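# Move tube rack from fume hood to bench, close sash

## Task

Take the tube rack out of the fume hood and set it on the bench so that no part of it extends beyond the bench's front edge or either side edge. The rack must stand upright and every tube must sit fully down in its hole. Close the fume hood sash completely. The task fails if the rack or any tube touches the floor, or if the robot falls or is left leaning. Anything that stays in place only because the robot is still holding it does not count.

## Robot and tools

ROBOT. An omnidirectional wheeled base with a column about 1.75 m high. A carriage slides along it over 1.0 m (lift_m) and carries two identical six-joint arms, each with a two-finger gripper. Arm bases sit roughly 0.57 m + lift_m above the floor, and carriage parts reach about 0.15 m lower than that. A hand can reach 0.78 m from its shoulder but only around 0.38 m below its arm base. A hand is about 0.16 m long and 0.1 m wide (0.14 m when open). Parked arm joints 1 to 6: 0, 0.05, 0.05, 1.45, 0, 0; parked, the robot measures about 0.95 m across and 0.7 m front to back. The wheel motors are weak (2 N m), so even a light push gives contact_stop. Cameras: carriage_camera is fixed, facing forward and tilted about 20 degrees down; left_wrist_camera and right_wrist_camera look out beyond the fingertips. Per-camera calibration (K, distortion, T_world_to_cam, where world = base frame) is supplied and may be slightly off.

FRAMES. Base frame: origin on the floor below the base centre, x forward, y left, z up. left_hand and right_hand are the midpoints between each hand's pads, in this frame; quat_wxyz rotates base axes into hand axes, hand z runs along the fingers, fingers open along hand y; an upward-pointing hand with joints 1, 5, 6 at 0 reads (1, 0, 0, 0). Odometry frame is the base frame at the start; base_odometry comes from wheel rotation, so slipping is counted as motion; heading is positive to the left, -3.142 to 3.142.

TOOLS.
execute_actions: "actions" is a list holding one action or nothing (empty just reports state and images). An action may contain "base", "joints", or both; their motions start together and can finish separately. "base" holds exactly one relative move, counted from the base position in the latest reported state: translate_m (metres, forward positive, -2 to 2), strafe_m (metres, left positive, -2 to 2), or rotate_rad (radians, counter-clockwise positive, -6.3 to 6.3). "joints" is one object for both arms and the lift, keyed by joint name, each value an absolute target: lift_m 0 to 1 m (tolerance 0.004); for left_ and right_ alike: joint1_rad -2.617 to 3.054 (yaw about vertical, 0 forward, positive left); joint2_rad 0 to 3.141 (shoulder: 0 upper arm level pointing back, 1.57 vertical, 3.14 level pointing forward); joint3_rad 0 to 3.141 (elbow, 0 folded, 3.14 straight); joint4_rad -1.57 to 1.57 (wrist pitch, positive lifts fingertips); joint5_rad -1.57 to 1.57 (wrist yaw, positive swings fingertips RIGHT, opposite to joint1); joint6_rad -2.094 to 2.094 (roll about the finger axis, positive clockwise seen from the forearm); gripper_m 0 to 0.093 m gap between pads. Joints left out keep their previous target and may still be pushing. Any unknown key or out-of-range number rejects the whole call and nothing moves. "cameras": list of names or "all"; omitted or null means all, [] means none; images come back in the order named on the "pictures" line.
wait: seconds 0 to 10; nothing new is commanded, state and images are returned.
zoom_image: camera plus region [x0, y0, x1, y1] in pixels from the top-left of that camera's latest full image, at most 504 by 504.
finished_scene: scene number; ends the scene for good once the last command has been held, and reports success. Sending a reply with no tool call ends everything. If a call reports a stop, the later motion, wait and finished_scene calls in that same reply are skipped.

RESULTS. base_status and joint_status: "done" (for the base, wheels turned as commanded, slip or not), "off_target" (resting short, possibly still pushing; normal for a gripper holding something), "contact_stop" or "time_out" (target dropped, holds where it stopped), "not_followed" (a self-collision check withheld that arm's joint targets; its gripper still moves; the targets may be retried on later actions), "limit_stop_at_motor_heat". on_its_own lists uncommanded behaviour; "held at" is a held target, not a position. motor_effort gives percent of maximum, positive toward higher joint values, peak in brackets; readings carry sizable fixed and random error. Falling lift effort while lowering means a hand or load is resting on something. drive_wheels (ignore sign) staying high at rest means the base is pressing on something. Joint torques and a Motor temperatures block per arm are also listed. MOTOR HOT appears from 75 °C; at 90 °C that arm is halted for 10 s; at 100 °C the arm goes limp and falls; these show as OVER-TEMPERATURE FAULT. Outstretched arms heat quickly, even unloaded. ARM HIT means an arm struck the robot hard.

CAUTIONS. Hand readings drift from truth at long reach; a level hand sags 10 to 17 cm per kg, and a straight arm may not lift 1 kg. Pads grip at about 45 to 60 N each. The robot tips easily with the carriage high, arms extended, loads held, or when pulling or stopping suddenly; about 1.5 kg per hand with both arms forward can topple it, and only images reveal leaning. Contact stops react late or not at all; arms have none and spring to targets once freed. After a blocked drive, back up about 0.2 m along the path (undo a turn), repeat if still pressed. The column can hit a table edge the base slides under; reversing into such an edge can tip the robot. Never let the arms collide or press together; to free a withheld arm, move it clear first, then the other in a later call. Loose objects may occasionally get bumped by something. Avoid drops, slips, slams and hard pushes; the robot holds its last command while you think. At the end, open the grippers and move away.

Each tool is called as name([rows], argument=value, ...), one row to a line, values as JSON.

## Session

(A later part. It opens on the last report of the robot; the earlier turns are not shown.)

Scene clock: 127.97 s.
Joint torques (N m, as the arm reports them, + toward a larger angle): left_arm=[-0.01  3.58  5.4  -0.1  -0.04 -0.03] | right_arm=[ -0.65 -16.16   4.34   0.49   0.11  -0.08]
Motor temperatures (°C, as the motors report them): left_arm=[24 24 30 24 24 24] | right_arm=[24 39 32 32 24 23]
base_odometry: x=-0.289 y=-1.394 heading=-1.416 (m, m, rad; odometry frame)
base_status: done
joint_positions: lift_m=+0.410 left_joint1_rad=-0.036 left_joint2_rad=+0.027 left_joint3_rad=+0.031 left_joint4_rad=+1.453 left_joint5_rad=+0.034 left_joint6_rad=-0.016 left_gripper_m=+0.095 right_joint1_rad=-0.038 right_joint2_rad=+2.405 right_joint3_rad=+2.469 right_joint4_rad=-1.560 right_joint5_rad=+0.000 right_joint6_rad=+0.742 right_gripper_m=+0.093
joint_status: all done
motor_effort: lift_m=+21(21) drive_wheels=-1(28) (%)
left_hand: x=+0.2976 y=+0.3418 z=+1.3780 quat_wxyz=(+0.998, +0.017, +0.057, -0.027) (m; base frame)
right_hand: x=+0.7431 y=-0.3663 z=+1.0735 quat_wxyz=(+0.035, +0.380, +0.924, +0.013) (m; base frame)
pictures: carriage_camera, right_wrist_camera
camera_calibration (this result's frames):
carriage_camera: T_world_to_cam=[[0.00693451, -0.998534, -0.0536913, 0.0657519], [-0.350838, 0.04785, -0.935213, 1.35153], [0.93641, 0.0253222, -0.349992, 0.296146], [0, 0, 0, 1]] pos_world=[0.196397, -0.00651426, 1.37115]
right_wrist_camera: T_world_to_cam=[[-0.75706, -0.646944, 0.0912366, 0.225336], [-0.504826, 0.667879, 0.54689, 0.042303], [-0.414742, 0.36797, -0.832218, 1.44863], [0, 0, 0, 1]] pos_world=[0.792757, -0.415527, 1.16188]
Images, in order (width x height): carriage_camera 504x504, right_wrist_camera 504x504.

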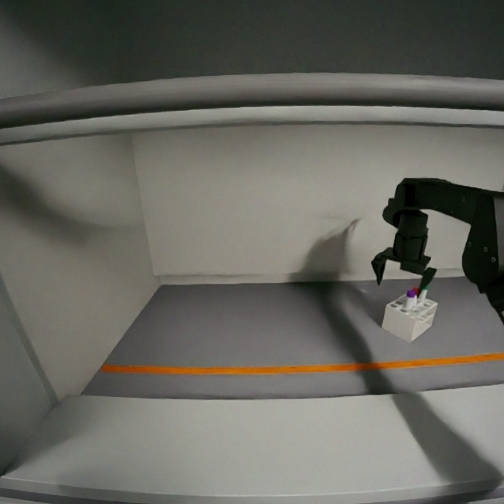

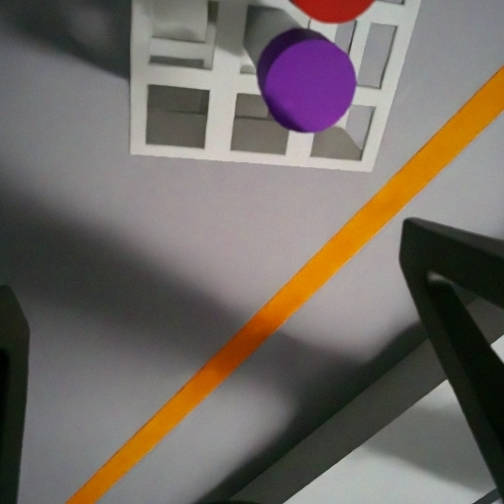

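execute_actions([
  {"joints":{"right_joint1_rad":-0.072,"right_joint6_rad":0.72}},
], cameras=[])

execute_actions([
  {"joints":{"lift_m":0.35}},
], cameras=["right_wrist_camera","carriage_camera"])

zoom_image(camera="carriage_camera", region=[340, 200, 480, 340])

Scene clock: 131.10 s.
Joint torques (N m, as the arm reports them, + toward a larger angle): left_arm=[-0.09  3.64  5.46 -0.1  -0.06 -0.03] | right_arm=[ -0.24 -16.22   4.57   0.48   0.05  -0.17]
Motor temperatures (°C, as the motors report them): left_arm=[24 24 30 24 24 24] | right_arm=[24 40 32 31 24 23]
base_odometry: x=-0.289 y=-1.394 heading=-1.416 (m, m, rad; odometry frame)
base_status: not commanded
joint_positions: lift_m=+0.410 left_joint1_rad=-0.036 left_joint2_rad=+0.027 left_joint3_rad=+0.031 left_joint4_rad=+1.453 left_joint5_rad=+0.034 left_joint6_rad=-0.016 left_gripper_m=+0.095 right_joint1_rad=-0.068 right_joint2_rad=+2.405 right_joint3_rad=+2.469 right_joint4_rad=-1.560 right_joint5_rad=+0.000 right_joint6_rad=+0.723 right_gripper_m=+0.093
joint_status: all done
motor_effort: lift_m=+21(22) drive_wheels=-1(1) (%)
left_hand: x=+0.2976 y=+0.3418 z=+1.3780 quat_wxyz=(+0.998, +0.017, +0.057, -0.027) (m; base frame)
right_hand: x=+0.7424 y=-0.3808 z=+1.0735 quat_wxyz=(+0.035, +0.385, +0.922, +0.012) (m; base frame)
pictures: none
No camera images: the call's "cameras" was empty. Leave "cameras" out to get every camera's image.

Scene clock: 132.03 s.
Joint torques (N m, as the arm reports them, + toward a larger angle): left_arm=[-0.02  3.63  5.35 -0.12 -0.04 -0.03] | right_arm=[ -0.37 -14.83   4.48   0.55   0.08  -0.2 ]
Motor temperatures (°C, as the motors report them): left_arm=[24 24 30 24 24 24] | right_arm=[24 40 32 31 24 23]
base_odometry: x=-0.289 y=-1.394 heading=-1.416 (m, m, rad; odometry frame)
base_status: not commanded
joint_positions: lift_m=+0.350 left_joint1_rad=-0.036 left_joint2_rad=+0.027 left_joint3_rad=+0.031 left_joint4_rad=+1.453 left_joint5_rad=+0.034 left_joint6_rad=-0.016 left_gripper_m=+0.095 right_joint1_rad=-0.068 right_joint2_rad=+2.392 right_joint3_rad=+2.469 right_joint4_rad=-1.561 right_joint5_rad=+0.002 right_joint6_rad=+0.725 right_gripper_m=+0.093
joint_status: all done
motor_effort: lift_m=+21(22) drive_wheels=+3(4) (%)
left_hand: x=+0.2975 y=+0.3418 z=+1.3181 quat_wxyz=(+0.998, +0.017, +0.057, -0.027) (m; base frame)
right_hand: x=+0.7420 y=-0.3812 z=+1.0194 quat_wxyz=(+0.041, +0.386, +0.921, +0.013) (m; base frame)
pictures: carriage_camera, right_wrist_camera
camera_calibration (this result's frames):
carriage_camera: T_world_to_cam=[[0.00693451, -0.998534, -0.0536913, 0.0625345], [-0.350838, 0.04785, -0.935213, 1.29549], [0.93641, 0.0253222, -0.349992, 0.275173], [0, 0, 0, 1]] pos_world=[0.196397, -0.00651426, 1.31122]
right_wrist_camera: T_world_to_cam=[[-0.767338, -0.635574, 0.0850832, 0.238016], [-0.501636, 0.677623, 0.537762, 0.0918984], [-0.399442, 0.369964, -0.838792, 1.40478], [0, 0, 0, 1]] pos_world=[0.789866, -0.430715, 1.10865]
Images, in order (width x height): carriage_camera 504x504, right_wrist_camera 504x504.

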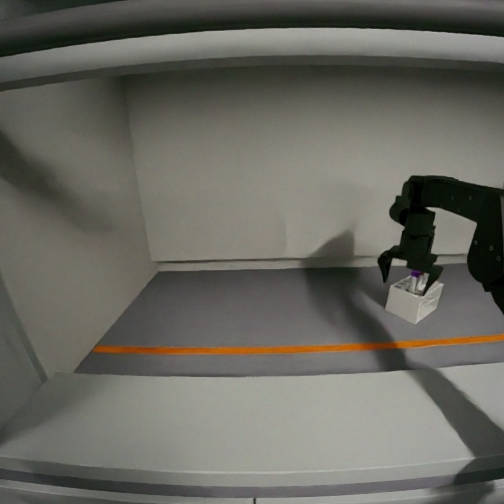

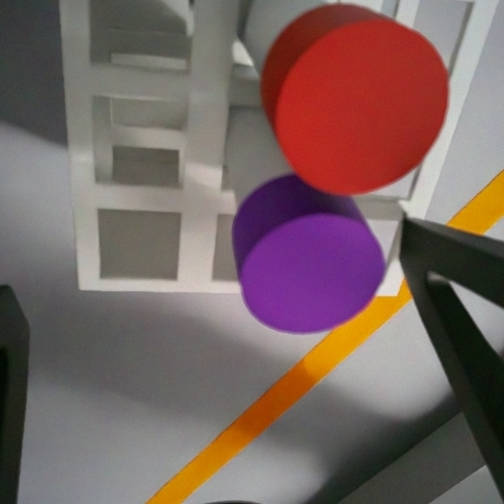

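Region (340, 200, 480, 340) of carriage_camera's 504x504 image, scaled by 3.600, with more detail than that image has.

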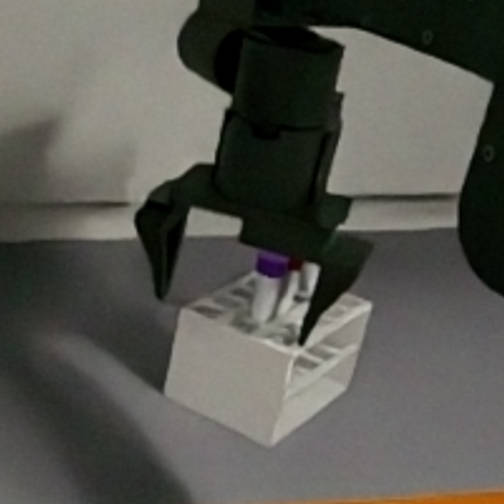

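execute_actions([
  {"base":{"translate_m":-0.008},"joints":{"right_joint1_rad":-0.098,"right_joint6_rad":0.7}},
], cameras=["right_wrist_camera"])

execute_actions([
  {"joints":{"lift_m":0.325}},
], cameras=["right_wrist_camera","carriage_camera"])

zoom_image(camera="carriage_camera", region=[340, 200, 480, 340])

Scene clock: 134.33 s.
Joint torques (N m, as the arm reports them, + toward a larger angle): left_arm=[-0.06  3.47  5.37 -0.1  -0.03 -0.02] | right_arm=[ -0.55 -14.94   4.54   0.53   0.04  -0.25]
Motor temperatures (°C, as the motors report them): left_arm=[24 24 30 24 24 24] | right_arm=[24 41 32 31 24 23]
base_odometry: x=-0.290 y=-1.386 heading=-1.416 (m, m, rad; odometry frame)
base_status: done
joint_positions: lift_m=+0.350 left_joint1_rad=-0.036 left_joint2_rad=+0.027 left_joint3_rad=+0.031 left_joint4_rad=+1.453 left_joint5_rad=+0.034 left_joint6_rad=-0.016 left_gripper_m=+0.095 right_joint1_rad=-0.092 right_joint2_rad=+2.392 right_joint3_rad=+2.469 right_joint4_rad=-1.561 right_joint5_rad=+0.001 right_joint6_rad=+0.708 right_gripper_m=+0.093
joint_status: all done
motor_effort: lift_m=+21(21) drive_wheels=+2(27) (%)
left_hand: x=+0.2975 y=+0.3418 z=+1.3181 quat_wxyz=(+0.998, +0.017, +0.057, -0.027) (m; base frame)
right_hand: x=+0.7411 y=-0.3923 z=+1.0194 quat_wxyz=(+0.041, +0.389, +0.920, +0.013) (m; base frame)
pictures: right_wrist_camera
camera_calibration (this result's frames):
right_wrist_camera: T_world_to_cam=[[-0.771399, -0.630635, 0.0851053, 0.235198], [-0.49726, 0.680828, 0.537779, 0.096966], [-0.397084, 0.372522, -0.83878, 1.40777], [0, 0, 0, 1]] pos_world=[0.788652, -0.442119, 1.10865]
Images, in order (width x height): right_wrist_camera 504x504.

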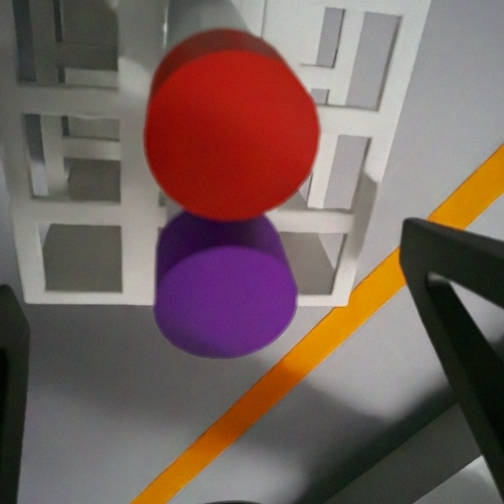

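Scene clock: 134.93 s.
Joint torques (N m, as the arm reports them, + toward a larger angle): left_arm=[-0.09  3.64  5.4  -0.1  -0.06 -0.05] | right_arm=[ -0.44 -11.93   4.54   0.37   0.41  -0.23]
Motor temperatures (°C, as the motors report them): left_arm=[24 24 30 24 24 24] | right_arm=[24 41 32 31 24 23]
base_odometry: x=-0.290 y=-1.386 heading=-1.416 (m, m, rad; odometry frame)
base_status: not commanded
joint_positions: lift_m=+0.325 left_joint1_rad=-0.036 left_joint2_rad=+0.027 left_joint3_rad=+0.031 left_joint4_rad=+1.453 left_joint5_rad=+0.034 left_joint6_rad=-0.016 left_gripper_m=+0.095 right_joint1_rad=-0.092 right_joint2_rad=+2.361 right_joint3_rad=+2.469 right_joint4_rad=-1.529 right_joint5_rad=-0.032 right_joint6_rad=+0.708 right_gripper_m=+0.093
joint_status: all done
motor_effort: lift_m=+20(20) drive_wheels=+2(2) (%)
left_hand: x=+0.2975 y=+0.3417 z=+1.2932 quat_wxyz=(+0.998, +0.017, +0.057, -0.027) (m; base frame)
right_hand: x=+0.7488 y=-0.3874 z=+1.0099 quat_wxyz=(+0.067, +0.387, +0.919, +0.038) (m; base frame)
pictures: carriage_camera, right_wrist_camera
camera_calibration (this result's frames):
carriage_camera: T_world_to_cam=[[0.00693451, -0.998534, -0.0536913, 0.0611976], [-0.350838, 0.04785, -0.935213, 1.2722], [0.93641, 0.0253222, -0.349992, 0.266458], [0, 0, 0, 1]] pos_world=[0.196397, -0.00651426, 1.28632]
right_wrist_camera: T_world_to_cam=[[-0.772333, -0.634991, 0.0169795, 0.312903], [-0.535067, 0.664737, 0.521371, 0.141222], [-0.342353, 0.393587, -0.853161, 1.38269], [0, 0, 0, 1]] pos_world=[0.790595, -0.439391, 1.10071]
Images, in order (width x height): carriage_camera 504x504, right_wrist_camera 504x504.

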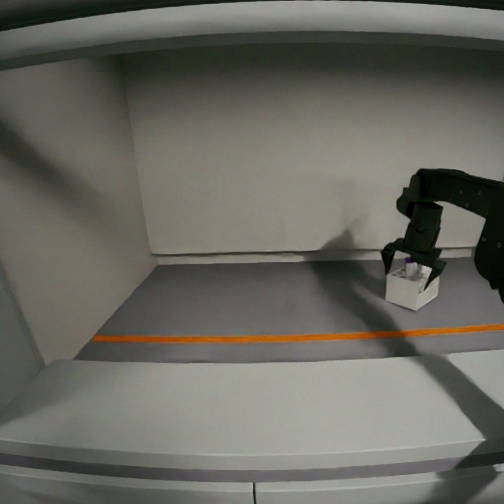

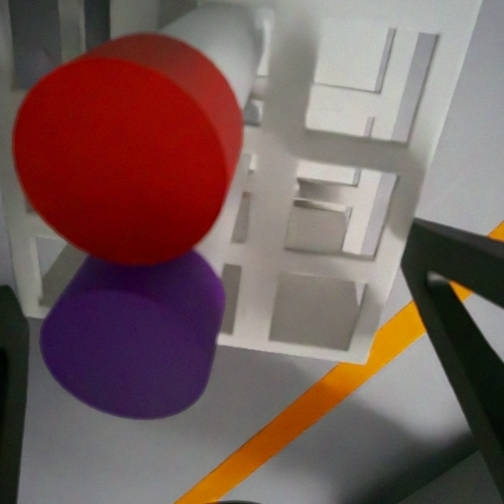

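Region (340, 200, 480, 340) of carriage_camera's 504x504 image, scaled by 3.600, with more detail than that image has.

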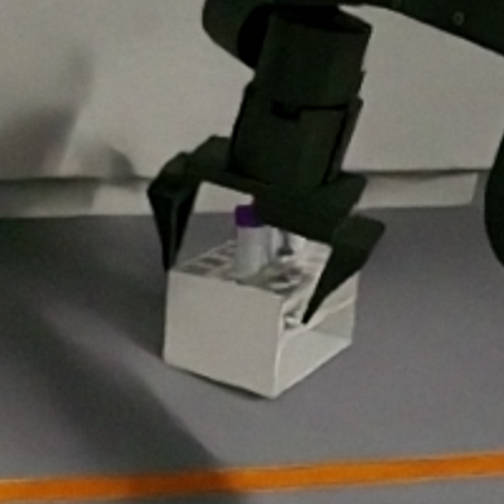

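execute_actions([
  {"joints":{"lift_m":0.345}},
], cameras=[])

execute_actions([
  {"joints":{"right_joint1_rad":-0.07}},
], cameras=["right_wrist_camera"])

execute_actions([
  {"joints":{"lift_m":0.315}},
], cameras=["right_wrist_camera","carriage_camera"])

zoom_image(camera="carriage_camera", region=[340, 200, 480, 340])

Scene clock: 137.33 s.
Joint torques (N m, as the arm reports them, + toward a larger angle): left_arm=[-0.06  3.59  5.41 -0.12 -0.05 -0.04] | right_arm=[ -0.53 -14.39   4.4    0.49   0.15  -0.22]
Motor temperatures (°C, as the motors report them): left_arm=[24 24 30 24 24 24] | right_arm=[24 41 32 31 24 23]
base_odometry: x=-0.290 y=-1.386 heading=-1.416 (m, m, rad; odometry frame)
base_status: not commanded
joint_positions: lift_m=+0.345 left_joint1_rad=-0.036 left_joint2_rad=+0.027 left_joint3_rad=+0.031 left_joint4_rad=+1.453 left_joint5_rad=+0.034 left_joint6_rad=-0.016 left_gripper_m=+0.095 right_joint1_rad=-0.092 right_joint2_rad=+2.388 right_joint3_rad=+2.469 right_joint4_rad=-1.551 right_joint5_rad=-0.008 right_joint6_rad=+0.708 right_gripper_m=+0.093
joint_status: all done
motor_effort: lift_m=+24(28) drive_wheels=+2(2) (%)
left_hand: x=+0.2975 y=+0.3417 z=+1.3128 quat_wxyz=(+0.998, +0.017, +0.057, -0.027) (m; base frame)
right_hand: x=+0.7436 y=-0.3910 z=+1.0162 quat_wxyz=(+0.047, +0.389, +0.920, +0.019) (m; base frame)
pictures: none
No camera images: the call's "cameras" was empty. Leave "cameras" out to get every camera's image.

Scene clock: 137.83 s.
Joint torques (N m, as the arm reports them, + toward a larger angle): left_arm=[-0.07  3.47  5.43 -0.07 -0.06 -0.04] | right_arm=[  0.55 -14.34   4.46   0.48   0.13  -0.22]
Motor temperatures (°C, as the motors report them): left_arm=[24 24 30 24 24 24] | right_arm=[24 41 31 31 24 23]
base_odometry: x=-0.290 y=-1.386 heading=-1.416 (m, m, rad; odometry frame)
base_status: not commanded
joint_positions: lift_m=+0.345 left_joint1_rad=-0.036 left_joint2_rad=+0.027 left_joint3_rad=+0.031 left_joint4_rad=+1.453 left_joint5_rad=+0.034 left_joint6_rad=-0.016 left_gripper_m=+0.095 right_joint1_rad=-0.078 right_joint2_rad=+2.388 right_joint3_rad=+2.469 right_joint4_rad=-1.553 right_joint5_rad=-0.006 right_joint6_rad=+0.708 right_gripper_m=+0.093
joint_status: all done
motor_effort: lift_m=+24(24) drive_wheels=+1(2) (%)
left_hand: x=+0.2975 y=+0.3417 z=+1.3128 quat_wxyz=(+0.998, +0.017, +0.057, -0.027) (m; base frame)
right_hand: x=+0.7437 y=-0.3848 z=+1.0162 quat_wxyz=(+0.046, +0.382, +0.923, +0.018) (m; base frame)
pictures: right_wrist_camera
camera_calibration (this result's frames):
right_wrist_camera: T_world_to_cam=[[-0.76328, -0.642112, 0.0713803, 0.245735], [-0.514011, 0.670482, 0.535021, 0.106183], [-0.391402, 0.371681, -0.841818, 1.40185], [0, 0, 0, 1]] pos_world=[0.790829, -0.434443, 1.10575]
Images, in order (width x height): right_wrist_camera 504x504.

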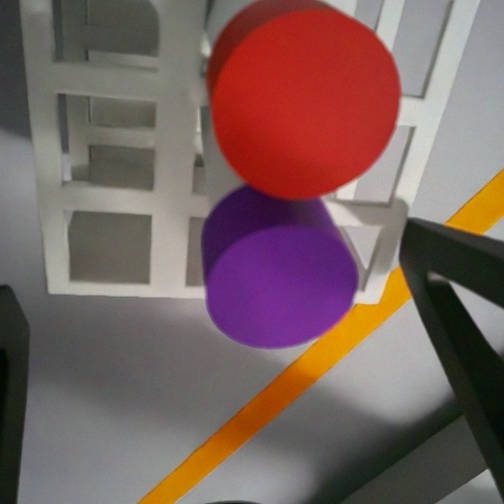

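Scene clock: 138.57 s.
Joint torques (N m, as the arm reports them, + toward a larger angle): left_arm=[-0.07  3.47  5.3  -0.17 -0.03 -0.06] | right_arm=[  0.45 -14.39   4.47   0.51   0.07  -0.21]
Motor temperatures (°C, as the motors report them): left_arm=[24 24 30 24 24 24] | right_arm=[24 42 31 31 24 23]
base_odometry: x=-0.290 y=-1.386 heading=-1.416 (m, m, rad; odometry frame)
base_status: not commanded
joint_positions: lift_m=+0.315 left_joint1_rad=-0.036 left_joint2_rad=+0.027 left_joint3_rad=+0.031 left_joint4_rad=+1.453 left_joint5_rad=+0.034 left_joint6_rad=-0.016 left_gripper_m=+0.095 right_joint1_rad=-0.076 right_joint2_rad=+2.385 right_joint3_rad=+2.469 right_joint4_rad=-1.552 right_joint5_rad=+0.001 right_joint6_rad=+0.707 right_gripper_m=+0.093
joint_status: all done
motor_effort: lift_m=+21(22) drive_wheels=+2(3) (%)
left_hand: x=+0.2975 y=+0.3417 z=+1.2831 quat_wxyz=(+0.998, +0.017, +0.057, -0.027) (m; base frame)
right_hand: x=+0.7438 y=-0.3850 z=+0.9879 quat_wxyz=(+0.049, +0.381, +0.923, +0.016) (m; base frame)
pictures: carriage_camera, right_wrist_camera
camera_calibration (this result's frames):
carriage_camera: T_world_to_cam=[[0.00693451, -0.998534, -0.0536913, 0.0606556], [-0.350838, 0.04785, -0.935213, 1.26276], [0.93641, 0.0253222, -0.349992, 0.262926], [0, 0, 0, 1]] pos_world=[0.196397, -0.00651426, 1.27623]
right_wrist_camera: T_world_to_cam=[[-0.761954, -0.643442, 0.0735344, 0.244011], [-0.51717, 0.672873, 0.52894, 0.130732], [-0.389821, 0.364998, -0.845468, 1.378], [0, 0, 0, 1]] pos_world=[0.790712, -0.433927, 1.07796]
Images, in order (width x height): carriage_camera 504x504, right_wrist_camera 504x504.

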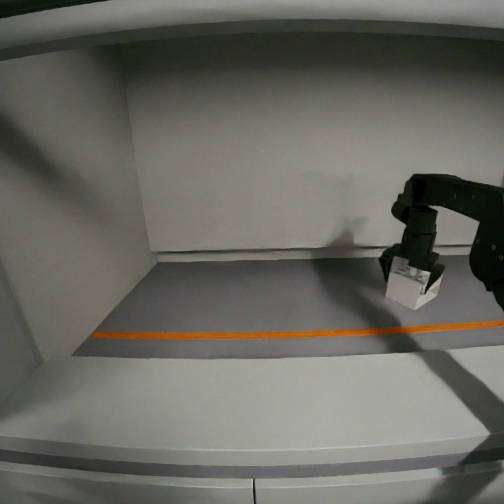

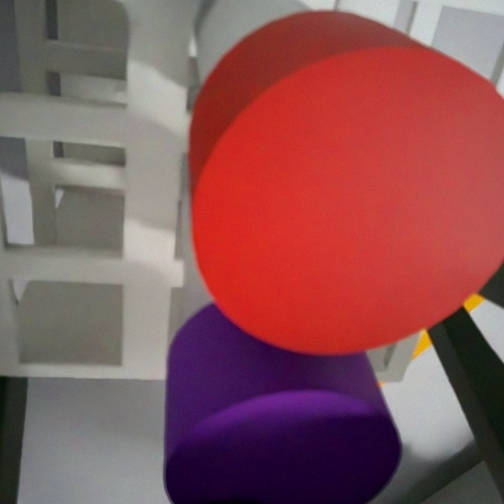

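Region (340, 200, 480, 340) of carriage_camera's 504x504 image, scaled by 3.600, with more detail than that image has.

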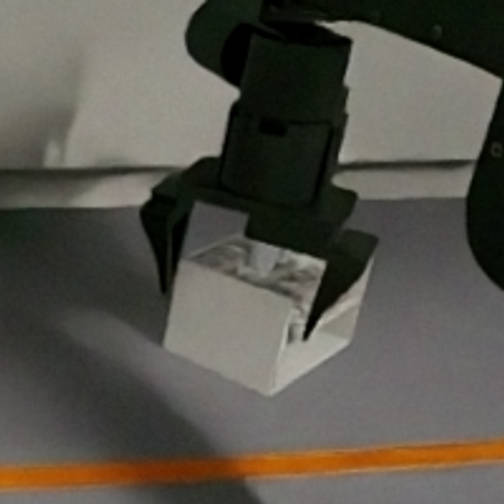

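Straddling. Close and lift.

execute_actions([
  {"joints":{"right_gripper_m":0.06}},
], cameras=[])

execute_actions([
  {"joints":{"lift_m":0.37,"right_gripper_m":0.06}},
], cameras=["carriage_camera"])

zoom_image(camera="carriage_camera", region=[340, 220, 480, 360])

Scene clock: 140.43 s.
Joint torques (N m, as the arm reports them, + toward a larger angle): left_arm=[-0.03  3.5   5.45 -0.11 -0.06 -0.02] | right_arm=[  0.48 -14.16   4.36   0.47   0.04  -0.18]
Motor temperatures (°C, as the motors report them): left_arm=[24 24 30 24 24 24] | right_arm=[24 42 31 30 24 23]
base_odometry: x=-0.290 y=-1.386 heading=-1.416 (m, m, rad; odometry frame)
base_status: not commanded
joint_positions: lift_m=+0.315 left_joint1_rad=-0.036 left_joint2_rad=+0.027 left_joint3_rad=+0.031 left_joint4_rad=+1.453 left_joint5_rad=+0.034 left_joint6_rad=-0.016 left_gripper_m=+0.095 right_joint1_rad=-0.076 right_joint2_rad=+2.385 right_joint3_rad=+2.469 right_joint4_rad=-1.552 right_joint5_rad=+0.000 right_joint6_rad=+0.706 right_gripper_m=+0.083
joint_status: right_gripper_m off_target (ended at +0.083, target +0.060)
motor_effort: lift_m=+21(21) drive_wheels=+1(2) (%)
left_hand: x=+0.2975 y=+0.3417 z=+1.2831 quat_wxyz=(+0.998, +0.017, +0.057, -0.027) (m; base frame)
right_hand: x=+0.7438 y=-0.3849 z=+0.9879 quat_wxyz=(+0.049, +0.381, +0.923, +0.016) (m; base frame)
pictures: none
No camera images: the call's "cameras" was empty. Leave "cameras" out to get every camera's image.

Scene clock: 141.20 s.
Joint torques (N m, as the arm reports them, + toward a larger angle): left_arm=[-0.11  3.62  5.35 -0.08 -0.04 -0.01] | right_arm=[  0.43 -15.58   4.81   0.5    0.1   -0.21]
Motor temperatures (°C, as the motors report them): left_arm=[24 24 30 24 24 24] | right_arm=[24 42 31 30 24 23]
base_odometry: x=-0.290 y=-1.386 heading=-1.416 (m, m, rad; odometry frame)
base_status: not commanded
joint_positions: lift_m=+0.370 left_joint1_rad=-0.036 left_joint2_rad=+0.027 left_joint3_rad=+0.031 left_joint4_rad=+1.453 left_joint5_rad=+0.034 left_joint6_rad=-0.016 left_gripper_m=+0.095 right_joint1_rad=-0.076 right_joint2_rad=+2.399 right_joint3_rad=+2.467 right_joint4_rad=-1.561 right_joint5_rad=-0.001 right_joint6_rad=+0.706 right_gripper_m=+0.082
joint_status: right_gripper_m off_target (ended at +0.082, target +0.060); the others done
motor_effort: lift_m=+24(30) drive_wheels=+2(0) (%)
left_hand: x=+0.2975 y=+0.3417 z=+1.3378 quat_wxyz=(+0.998, +0.017, +0.057, -0.027) (m; base frame)
right_hand: x=+0.7414 y=-0.3846 z=+1.0356 quat_wxyz=(+0.037, +0.381, +0.924, +0.013) (m; base frame)
pictures: carriage_camera
camera_calibration (this result's frames):
carriage_camera: T_world_to_cam=[[0.00693451, -0.998534, -0.0536913, 0.0635918], [-0.350838, 0.04785, -0.935213, 1.3139], [0.93641, 0.0253222, -0.349992, 0.282065], [0, 0, 0, 1]] pos_world=[0.196397, -0.00651426, 1.33091]
Images, in order (width x height): carriage_camera 504x504.

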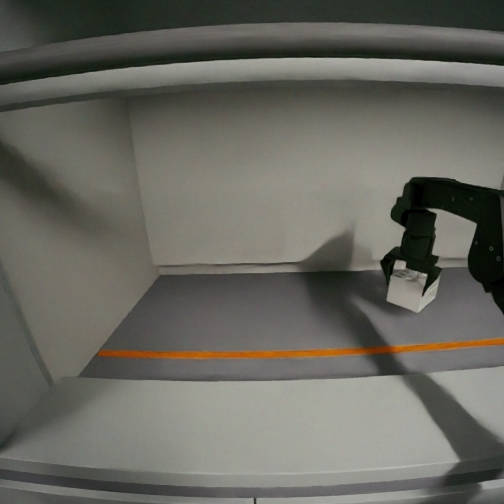

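Region (340, 220, 480, 360) of carriage_camera's 504x504 image, scaled by 3.600, with more detail than that image has.

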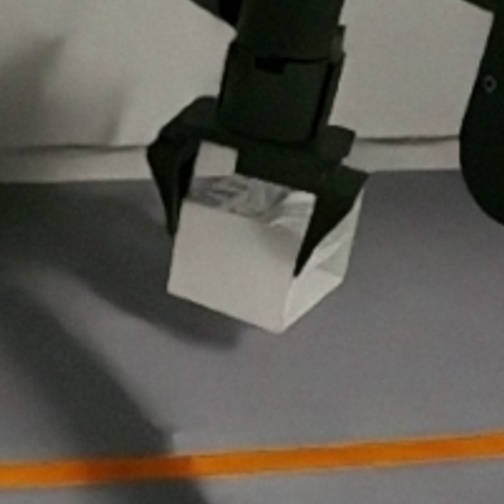

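execute_actions([
  {"joints":{"lift_m":0.41,"right_gripper_m":0.06}},
], cameras=[])

execute_actions([
  {"base":{"translate_m":-0.7}},
], cameras=["carriage_camera"])

execute_actions([
  {"base":{"rotate_rad":1.57}},
], cameras=["carriage_camera"])

Scene clock: 143.17 s.
Joint torques (N m, as the arm reports them, + toward a larger angle): left_arm=[ 0.03  3.53  5.34 -0.08 -0.06 -0.02] | right_arm=[  0.22 -15.52   4.58   0.51   0.07  -0.21]
Motor temperatures (°C, as the motors report them): left_arm=[24 24 30 24 24 24] | right_arm=[24 43 31 30 24 23]
base_odometry: x=-0.290 y=-1.386 heading=-1.416 (m, m, rad; odometry frame)
base_status: not commanded
joint_positions: lift_m=+0.410 left_joint1_rad=-0.036 left_joint2_rad=+0.027 left_joint3_rad=+0.031 left_joint4_rad=+1.453 left_joint5_rad=+0.034 left_joint6_rad=-0.016 left_gripper_m=+0.095 right_joint1_rad=-0.076 right_joint2_rad=+2.399 right_joint3_rad=+2.467 right_joint4_rad=-1.562 right_joint5_rad=-0.001 right_joint6_rad=+0.706 right_gripper_m=+0.082
joint_status: right_gripper_m off_target (ended at +0.082, target +0.060); the others done
motor_effort: lift_m=+24(29) drive_wheels=+2(2) (%)
left_hand: x=+0.2975 y=+0.3417 z=+1.3779 quat_wxyz=(+0.998, +0.017, +0.057, -0.027) (m; base frame)
right_hand: x=+0.7414 y=-0.3846 z=+1.0756 quat_wxyz=(+0.037, +0.381, +0.924, +0.012) (m; base frame)
pictures: none
No camera images: the call's "cameras" was empty. Leave "cameras" out to get every camera's image.

Scene clock: 146.80 s.
Joint torques (N m, as the arm reports them, + toward a larger angle): left_arm=[ 0.01  3.58  5.45 -0.11 -0.05 -0.03] | right_arm=[  0.37 -15.84   4.59   0.52   0.07  -0.21]
Motor temperatures (°C, as the motors report them): left_arm=[24 24 30 24 24 24] | right_arm=[24 44 31 30 24 23]
base_odometry: x=-0.398 y=-0.694 heading=-1.416 (m, m, rad; odometry frame)
base_status: done
joint_positions: lift_m=+0.410 left_joint1_rad=-0.036 left_joint2_rad=+0.027 left_joint3_rad=+0.031 left_joint4_rad=+1.453 left_joint5_rad=+0.034 left_joint6_rad=-0.016 left_gripper_m=+0.095 right_joint1_rad=-0.075 right_joint2_rad=+2.401 right_joint3_rad=+2.467 right_joint4_rad=-1.562 right_joint5_rad=-0.002 right_joint6_rad=+0.706 right_gripper_m=+0.082
joint_status: not commanded
motor_effort: lift_m=+23(23) drive_wheels=-2(42) (%)
left_hand: x=+0.2975 y=+0.3417 z=+1.3779 quat_wxyz=(+0.998, +0.017, +0.057, -0.027) (m; base frame)
right_hand: x=+0.7414 y=-0.3838 z=+1.0746 quat_wxyz=(+0.035, +0.381, +0.924, +0.013) (m; base frame)
pictures: carriage_camera
camera_calibration (this result's frames):
carriage_camera: T_world_to_cam=[[0.00693451, -0.998534, -0.0536913, 0.0657422], [-0.350838, 0.04785, -0.935213, 1.35136], [0.93641, 0.0253222, -0.349992, 0.296083], [0, 0, 0, 1]] pos_world=[0.196397, -0.00651426, 1.37096]
Images, in order (width x height): carriage_camera 504x504.

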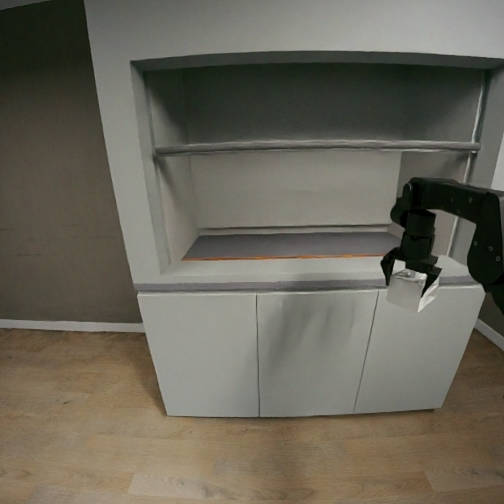

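Scene clock: 149.90 s.
Joint torques (N m, as the arm reports them, + toward a larger angle): left_arm=[ 0.02  3.54  5.36 -0.07 -0.06 -0.03] | right_arm=[  0.04 -15.53   4.61   0.49   0.06  -0.17]
Motor temperatures (°C, as the motors report them): left_arm=[24 24 30 24 24 24] | right_arm=[24 45 31 30 24 23]
base_odometry: x=-0.398 y=-0.694 heading=+0.153 (m, m, rad; odometry frame)
base_status: done
joint_positions: lift_m=+0.410 left_joint1_rad=-0.036 left_joint2_rad=+0.027 left_joint3_rad=+0.031 left_joint4_rad=+1.453 left_joint5_rad=+0.034 left_joint6_rad=-0.016 left_gripper_m=+0.095 right_joint1_rad=-0.073 right_joint2_rad=+2.401 right_joint3_rad=+2.467 right_joint4_rad=-1.557 right_joint5_rad=-0.002 right_joint6_rad=+0.706 right_gripper_m=+0.082
joint_status: not commanded
motor_effort: lift_m=+23(23) drive_wheels=+7(35) (%)
left_hand: x=+0.2975 y=+0.3417 z=+1.3779 quat_wxyz=(+0.998, +0.017, +0.057, -0.027) (m; base frame)
right_hand: x=+0.7426 y=-0.3826 z=+1.0747 quat_wxyz=(+0.038, +0.379, +0.924, +0.014) (m; base frame)
pictures: carriage_camera
camera_calibration (this result's frames):
carriage_camera: T_world_to_cam=[[0.00693451, -0.998534, -0.0536913, 0.0657422], [-0.350838, 0.04785, -0.935213, 1.35136], [0.93641, 0.0253222, -0.349992, 0.296083], [0, 0, 0, 1]] pos_world=[0.196397, -0.00651426, 1.37096]
Images, in order (width x height): carriage_camera 504x504.

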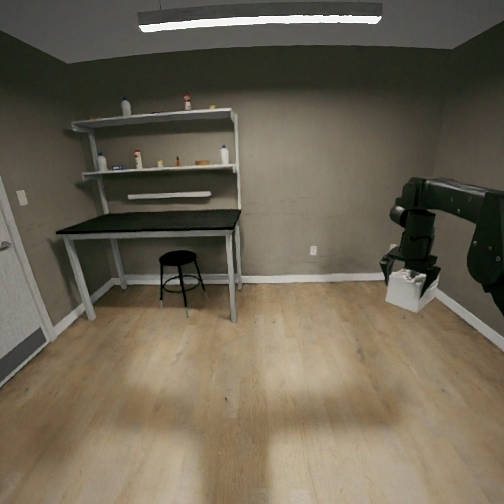

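execute_actions([
  {"base":{"strafe_m":1.0}},
], cameras=[])

execute_actions([
  {"base":{"translate_m":1.2}},
], cameras=["carriage_camera"])

Scene clock: 157.10 s.
Joint torques (N m, as the arm reports them, + toward a larger angle): left_arm=[-0.05  3.47  5.35 -0.12 -0.03 -0.04] | right_arm=[ -0.1  -15.68   4.77   0.5    0.1   -0.19]
Motor temperatures (°C, as the motors report them): left_arm=[24 24 30 24 24 24] | right_arm=[24 47 31 30 24 23]
base_odometry: x=-0.551 y=+0.294 heading=+0.154 (m, m, rad; odometry frame)
base_status: done
joint_positions: lift_m=+0.410 left_joint1_rad=-0.036 left_joint2_rad=+0.027 left_joint3_rad=+0.031 left_joint4_rad=+1.453 left_joint5_rad=+0.034 left_joint6_rad=-0.016 left_gripper_m=+0.095 right_joint1_rad=-0.070 right_joint2_rad=+2.401 right_joint3_rad=+2.467 right_joint4_rad=-1.560 right_joint5_rad=-0.003 right_joint6_rad=+0.706 right_gripper_m=+0.082
joint_status: not commanded
motor_effort: lift_m=+23(24) drive_wheels=-5(37) (%)
left_hand: x=+0.2975 y=+0.3417 z=+1.3779 quat_wxyz=(+0.998, +0.017, +0.057, -0.027) (m; base frame)
right_hand: x=+0.7420 y=-0.3812 z=+1.0746 quat_wxyz=(+0.036, +0.378, +0.925, +0.013) (m; base frame)
pictures: none
No camera images: the call's "cameras" was empty. Leave "cameras" out to get every camera's image.

Scene clock: 161.80 s.
Joint torques (N m, as the arm reports them, + toward a larger angle): left_arm=[-0.07  3.48  5.41 -0.07 -0.04 -0.02] | right_arm=[ -0.16 -15.71   4.54   0.55   0.11  -0.21]
Motor temperatures (°C, as the motors report them): left_arm=[24 24 30 24 24 24] | right_arm=[24 48 31 30 24 23]
base_odometry: x=+0.634 y=+0.479 heading=+0.155 (m, m, rad; odometry frame)
base_status: done
joint_positions: lift_m=+0.410 left_joint1_rad=-0.036 left_joint2_rad=+0.027 left_joint3_rad=+0.031 left_joint4_rad=+1.453 left_joint5_rad=+0.034 left_joint6_rad=-0.016 left_gripper_m=+0.095 right_joint1_rad=-0.070 right_joint2_rad=+2.401 right_joint3_rad=+2.467 right_joint4_rad=-1.562 right_joint5_rad=-0.003 right_joint6_rad=+0.706 right_gripper_m=+0.082
joint_status: not commanded
motor_effort: lift_m=+23(23) drive_wheels=-6(33) (%)
left_hand: x=+0.2975 y=+0.3417 z=+1.3779 quat_wxyz=(+0.998, +0.017, +0.057, -0.027) (m; base frame)
right_hand: x=+0.7416 y=-0.3812 z=+1.0746 quat_wxyz=(+0.035, +0.378, +0.925, +0.013) (m; base frame)
pictures: carriage_camera
camera_calibration (this result's frames):
carriage_camera: T_world_to_cam=[[0.00693451, -0.998534, -0.0536913, 0.0657422], [-0.350838, 0.04785, -0.935213, 1.35136], [0.93641, 0.0253222, -0.349992, 0.296083], [0, 0, 0, 1]] pos_world=[0.196397, -0.00651426, 1.37096]
Images, in order (width x height): carriage_camera 504x504.

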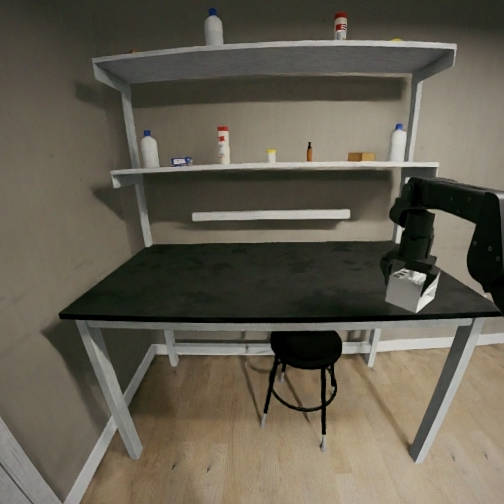

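execute_actions([
  {"base":{"strafe_m":0.15}},
], cameras=[])

execute_actions([
  {"base":{"translate_m":0.33}},
], cameras=["carriage_camera"])

execute_actions([
  {"joints":{"lift_m":0.33,"right_gripper_m":0.06}},
], cameras=["carriage_camera"])

Scene clock: 165.57 s.
Joint torques (N m, as the arm reports them, + toward a larger angle): left_arm=[-0.02  3.55  5.47 -0.12 -0.05 -0.04] | right_arm=[ -0.11 -15.75   4.73   0.5    0.08  -0.17]
Motor temperatures (°C, as the motors report them): left_arm=[24 24 30 24 24 24] | right_arm=[24 49 31 30 24 23]
base_odometry: x=+0.612 y=+0.628 heading=+0.154 (m, m, rad; odometry frame)
base_status: done
joint_positions: lift_m=+0.410 left_joint1_rad=-0.036 left_joint2_rad=+0.027 left_joint3_rad=+0.031 left_joint4_rad=+1.453 left_joint5_rad=+0.034 left_joint6_rad=-0.016 left_gripper_m=+0.095 right_joint1_rad=-0.069 right_joint2_rad=+2.401 right_joint3_rad=+2.467 right_joint4_rad=-1.562 right_joint5_rad=-0.003 right_joint6_rad=+0.706 right_gripper_m=+0.082
joint_status: not commanded
motor_effort: lift_m=+23(24) drive_wheels=-3(28) (%)
left_hand: x=+0.2975 y=+0.3417 z=+1.3779 quat_wxyz=(+0.998, +0.017, +0.057, -0.027) (m; base frame)
right_hand: x=+0.7417 y=-0.3808 z=+1.0746 quat_wxyz=(+0.035, +0.378, +0.925, +0.013) (m; base frame)
pictures: none
No camera images: the call's "cameras" was empty. Leave "cameras" out to get every camera's image.

Scene clock: 168.13 s.
Joint torques (N m, as the arm reports them, + toward a larger angle): left_arm=[-0.06  3.52  5.43 -0.1  -0.08 -0.03] | right_arm=[ -0.08 -15.77   4.78   0.51   0.08  -0.19]
Motor temperatures (°C, as the motors report them): left_arm=[24 24 30 24 24 24] | right_arm=[24 50 31 30 24 23]
base_odometry: x=+0.938 y=+0.679 heading=+0.155 (m, m, rad; odometry frame)
base_status: done
joint_positions: lift_m=+0.410 left_joint1_rad=-0.036 left_joint2_rad=+0.027 left_joint3_rad=+0.031 left_joint4_rad=+1.453 left_joint5_rad=+0.034 left_joint6_rad=-0.016 left_gripper_m=+0.095 right_joint1_rad=-0.069 right_joint2_rad=+2.401 right_joint3_rad=+2.467 right_joint4_rad=-1.562 right_joint5_rad=-0.003 right_joint6_rad=+0.706 right_gripper_m=+0.082
joint_status: not commanded
motor_effort: lift_m=+24(24) drive_wheels=-6(29) (%)
left_hand: x=+0.2975 y=+0.3417 z=+1.3779 quat_wxyz=(+0.998, +0.017, +0.057, -0.027) (m; base frame)
right_hand: x=+0.7417 y=-0.3808 z=+1.0746 quat_wxyz=(+0.035, +0.378, +0.925, +0.013) (m; base frame)
pictures: carriage_camera
camera_calibration (this result's frames):
carriage_camera: T_world_to_cam=[[0.00693451, -0.998534, -0.0536913, 0.0657422], [-0.350838, 0.04785, -0.935213, 1.35136], [0.93641, 0.0253222, -0.349992, 0.296083], [0, 0, 0, 1]] pos_world=[0.196397, -0.00651426, 1.37096]
Images, in order (width x height): carriage_camera 504x504.

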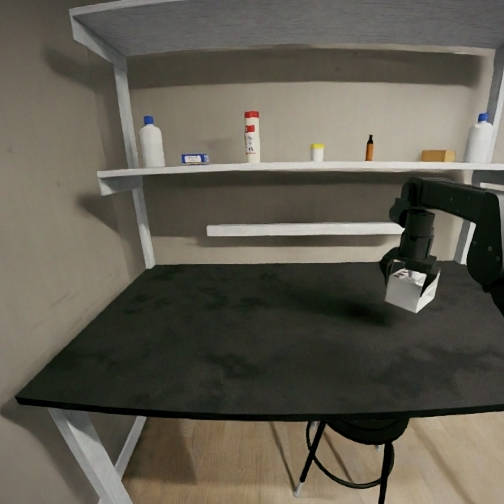

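Scene clock: 169.00 s.
Joint torques (N m, as the arm reports them, + toward a larger angle): left_arm=[-0.03  3.73  5.42 -0.09 -0.05 -0.02] | right_arm=[ -0.04 -16.55   4.41   0.52   0.12  -0.2 ]
Motor temperatures (°C, as the motors report them): left_arm=[24 24 30 24 24 24] | right_arm=[24 50 31 29 24 23]
base_odometry: x=+0.938 y=+0.679 heading=+0.155 (m, m, rad; odometry frame)
base_status: not commanded
joint_positions: lift_m=+0.330 left_joint1_rad=-0.036 left_joint2_rad=+0.027 left_joint3_rad=+0.031 left_joint4_rad=+1.453 left_joint5_rad=+0.034 left_joint6_rad=-0.016 left_gripper_m=+0.095 right_joint1_rad=-0.069 right_joint2_rad=+2.410 right_joint3_rad=+2.467 right_joint4_rad=-1.562 right_joint5_rad=-0.003 right_joint6_rad=+0.706 right_gripper_m=+0.082
joint_status: right_gripper_m off_target (ended at +0.082, target +0.060); the others done
motor_effort: lift_m=+22(22) drive_wheels=-4(6) (%)
left_hand: x=+0.2975 y=+0.3417 z=+1.2981 quat_wxyz=(+0.998, +0.017, +0.057, -0.027) (m; base frame)
right_hand: x=+0.7417 y=-0.3808 z=+0.9904 quat_wxyz=(+0.031, +0.378, +0.925, +0.012) (m; base frame)
pictures: carriage_camera
camera_calibration (this result's frames):
carriage_camera: T_world_to_cam=[[0.00693451, -0.998534, -0.0536913, 0.0614562], [-0.350838, 0.04785, -0.935213, 1.2767], [0.93641, 0.0253222, -0.349992, 0.268144], [0, 0, 0, 1]] pos_world=[0.196397, -0.00651426, 1.29114]
Images, in order (width x height): carriage_camera 504x504.

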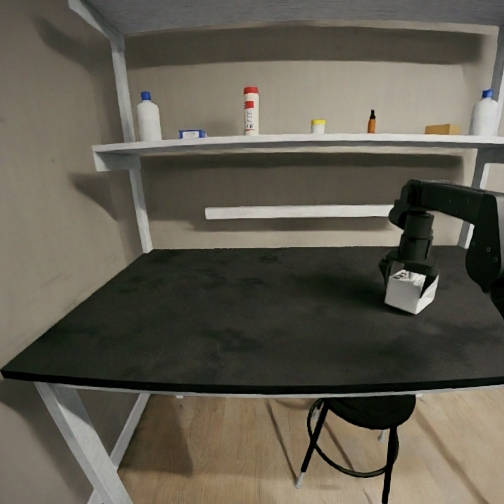

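Continue lowering.

execute_actions([
  {"joints":{"lift_m":0.29,"right_gripper_m":0.06}},
], cameras=["carriage_camera"])

zoom_image(camera="carriage_camera", region=[340, 220, 480, 360])

Scene clock: 170.80 s.
Joint torques (N m, as the arm reports them, + toward a larger angle): left_arm=[-0.03  3.56  5.44 -0.1  -0.07 -0.03] | right_arm=[ -0.1  -11.4    4.63   0.52  -0.01  -0.18]
Motor temperatures (°C, as the motors report them): left_arm=[24 24 30 24 24 24] | right_arm=[24 50 31 29 24 23]
base_odometry: x=+0.938 y=+0.679 heading=+0.155 (m, m, rad; odometry frame)
base_status: not commanded
joint_positions: lift_m=+0.290 left_joint1_rad=-0.036 left_joint2_rad=+0.027 left_joint3_rad=+0.031 left_joint4_rad=+1.454 left_joint5_rad=+0.034 left_joint6_rad=-0.016 left_gripper_m=+0.095 right_joint1_rad=-0.069 right_joint2_rad=+2.354 right_joint3_rad=+2.467 right_joint4_rad=-1.552 right_joint5_rad=+0.006 right_joint6_rad=+0.706 right_gripper_m=+0.082
joint_status: right_gripper_m off_target (ended at +0.082, target +0.060); the others done
motor_effort: lift_m=+20(21) drive_wheels=-3(4) (%)
left_hand: x=+0.2974 y=+0.3417 z=+1.2582 quat_wxyz=(+0.998, +0.017, +0.056, -0.027) (m; base frame)
right_hand: x=+0.7428 y=-0.3825 z=+0.9765 quat_wxyz=(+0.063, +0.377, +0.924, +0.018) (m; base frame)
pictures: carriage_camera
camera_calibration (this result's frames):
carriage_camera: T_world_to_cam=[[0.00693451, -0.998534, -0.0536913, 0.0593166], [-0.350838, 0.04785, -0.935213, 1.23944], [0.93641, 0.0253222, -0.349992, 0.254197], [0, 0, 0, 1]] pos_world=[0.196397, -0.00651426, 1.25129]
Images, in order (width x height): carriage_camera 504x504.

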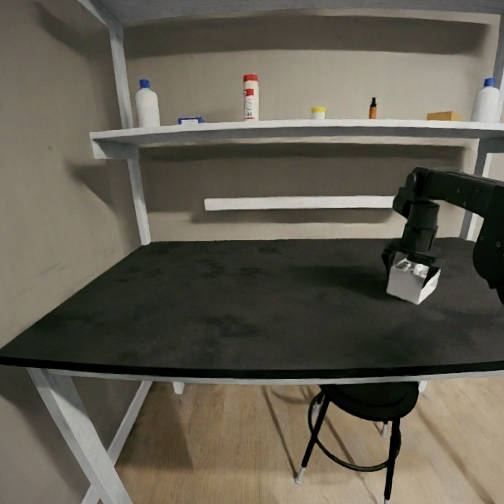

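Region (340, 220, 480, 360) of carriage_camera's 504x504 image, scaled by 3.600, with more detail than that image has.

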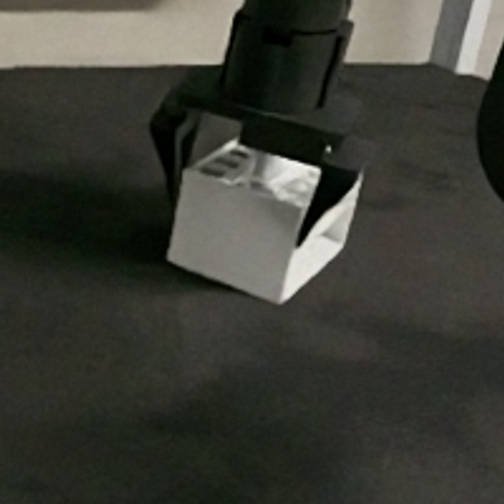

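Landed. Release, rise, inspect tubes.

execute_actions([
  {"joints":{"lift_m":0.31,"right_gripper_m":0.093}},
], cameras=[])

execute_actions([
  {"joints":{"lift_m":0.43}},
], cameras=["carriage_camera","right_wrist_camera"])

zoom_image(camera="carriage_camera", region=[360, 260, 470, 370])

Scene clock: 172.87 s.
Joint torques (N m, as the arm reports them, + toward a larger angle): left_arm=[-0.01  3.52  5.3  -0.12 -0.05 -0.04] | right_arm=[ -0.09 -14.42   4.66   0.48   0.    -0.2 ]
Motor temperatures (°C, as the motors report them): left_arm=[24 24 30 24 24 24] | right_arm=[24 50 31 29 24 23]
base_odometry: x=+0.938 y=+0.679 heading=+0.155 (m, m, rad; odometry frame)
base_status: not commanded
joint_positions: lift_m=+0.310 left_joint1_rad=-0.036 left_joint2_rad=+0.027 left_joint3_rad=+0.031 left_joint4_rad=+1.454 left_joint5_rad=+0.034 left_joint6_rad=-0.016 left_gripper_m=+0.095 right_joint1_rad=-0.069 right_joint2_rad=+2.387 right_joint3_rad=+2.467 right_joint4_rad=-1.554 right_joint5_rad=+0.006 right_joint6_rad=+0.706 right_gripper_m=+0.093
joint_status: all done
motor_effort: lift_m=+24(29) drive_wheels=-3(3) (%)
left_hand: x=+0.2974 y=+0.3417 z=+1.2778 quat_wxyz=(+0.998, +0.017, +0.056, -0.027) (m; base frame)
right_hand: x=+0.7433 y=-0.3825 z=+0.9811 quat_wxyz=(+0.047, +0.378, +0.925, +0.012) (m; base frame)
pictures: none
No camera images: the call's "cameras" was empty. Leave "cameras" out to get every camera's image.

Scene clock: 173.87 s.
Joint torques (N m, as the arm reports them, + toward a larger angle): left_arm=[-0.05  3.45  5.3  -0.11 -0.05 -0.04] | right_arm=[ -0.13 -15.09   4.55   0.5    0.    -0.23]
Motor temperatures (°C, as the motors report them): left_arm=[24 24 30 24 24 24] | right_arm=[24 50 31 29 24 23]
base_odometry: x=+0.938 y=+0.679 heading=+0.155 (m, m, rad; odometry frame)
base_status: not commanded
joint_positions: lift_m=+0.430 left_joint1_rad=-0.036 left_joint2_rad=+0.027 left_joint3_rad=+0.031 left_joint4_rad=+1.454 left_joint5_rad=+0.034 left_joint6_rad=-0.016 left_gripper_m=+0.095 right_joint1_rad=-0.069 right_joint2_rad=+2.394 right_joint3_rad=+2.467 right_joint4_rad=-1.558 right_joint5_rad=+0.006 right_joint6_rad=+0.706 right_gripper_m=+0.093
joint_status: all done
motor_effort: lift_m=+24(29) drive_wheels=+5(3) (%)
left_hand: x=+0.2974 y=+0.3417 z=+1.3979 quat_wxyz=(+0.998, +0.017, +0.056, -0.027) (m; base frame)
right_hand: x=+0.7423 y=-0.3823 z=+1.0978 quat_wxyz=(+0.042, +0.378, +0.925, +0.011) (m; base frame)
pictures: carriage_camera, right_wrist_camera
camera_calibration (this result's frames):
carriage_camera: T_world_to_cam=[[0.00693451, -0.998534, -0.0536913, 0.0668158], [-0.350838, 0.04785, -0.935213, 1.37006], [0.93641, 0.0253222, -0.349992, 0.303081], [0, 0, 0, 1]] pos_world=[0.196397, -0.00651426, 1.39096]
right_wrist_camera: T_world_to_cam=[[-0.755659, -0.64886, 0.0892255, 0.212602], [-0.51293, 0.670983, 0.535429, 0.0590726], [-0.407287, 0.358835, -0.839854, 1.47376], [0, 0, 0, 1]] pos_world=[0.791197, -0.430524, 1.18714]
Images, in order (width x height): carriage_camera 504x504, right_wrist_camera 504x504.

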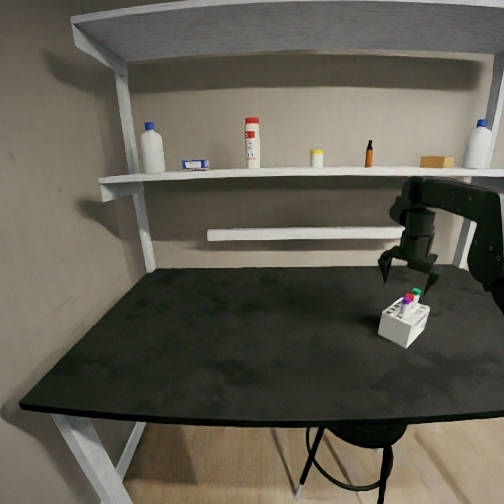

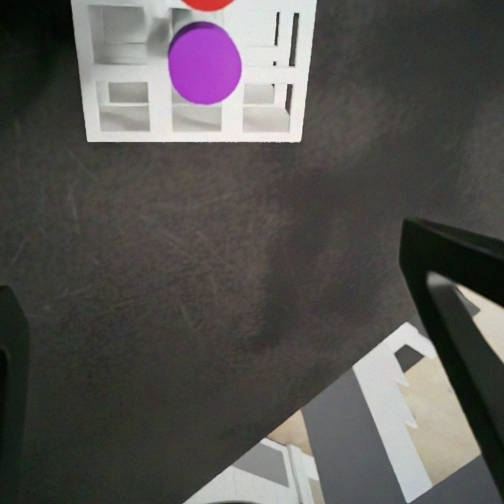

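Region (360, 260, 470, 370) of carriage_camera's 504x504 image, scaled by 4.582, with more detail than that image has.

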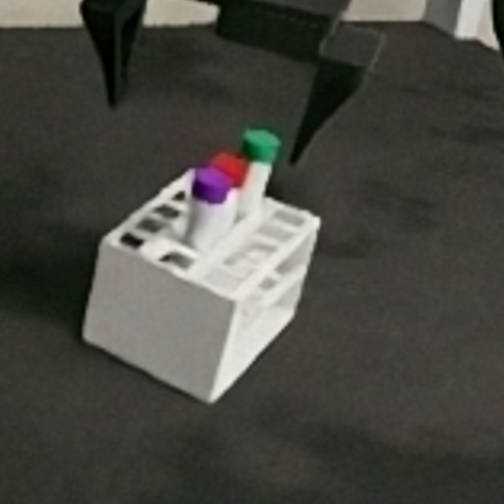

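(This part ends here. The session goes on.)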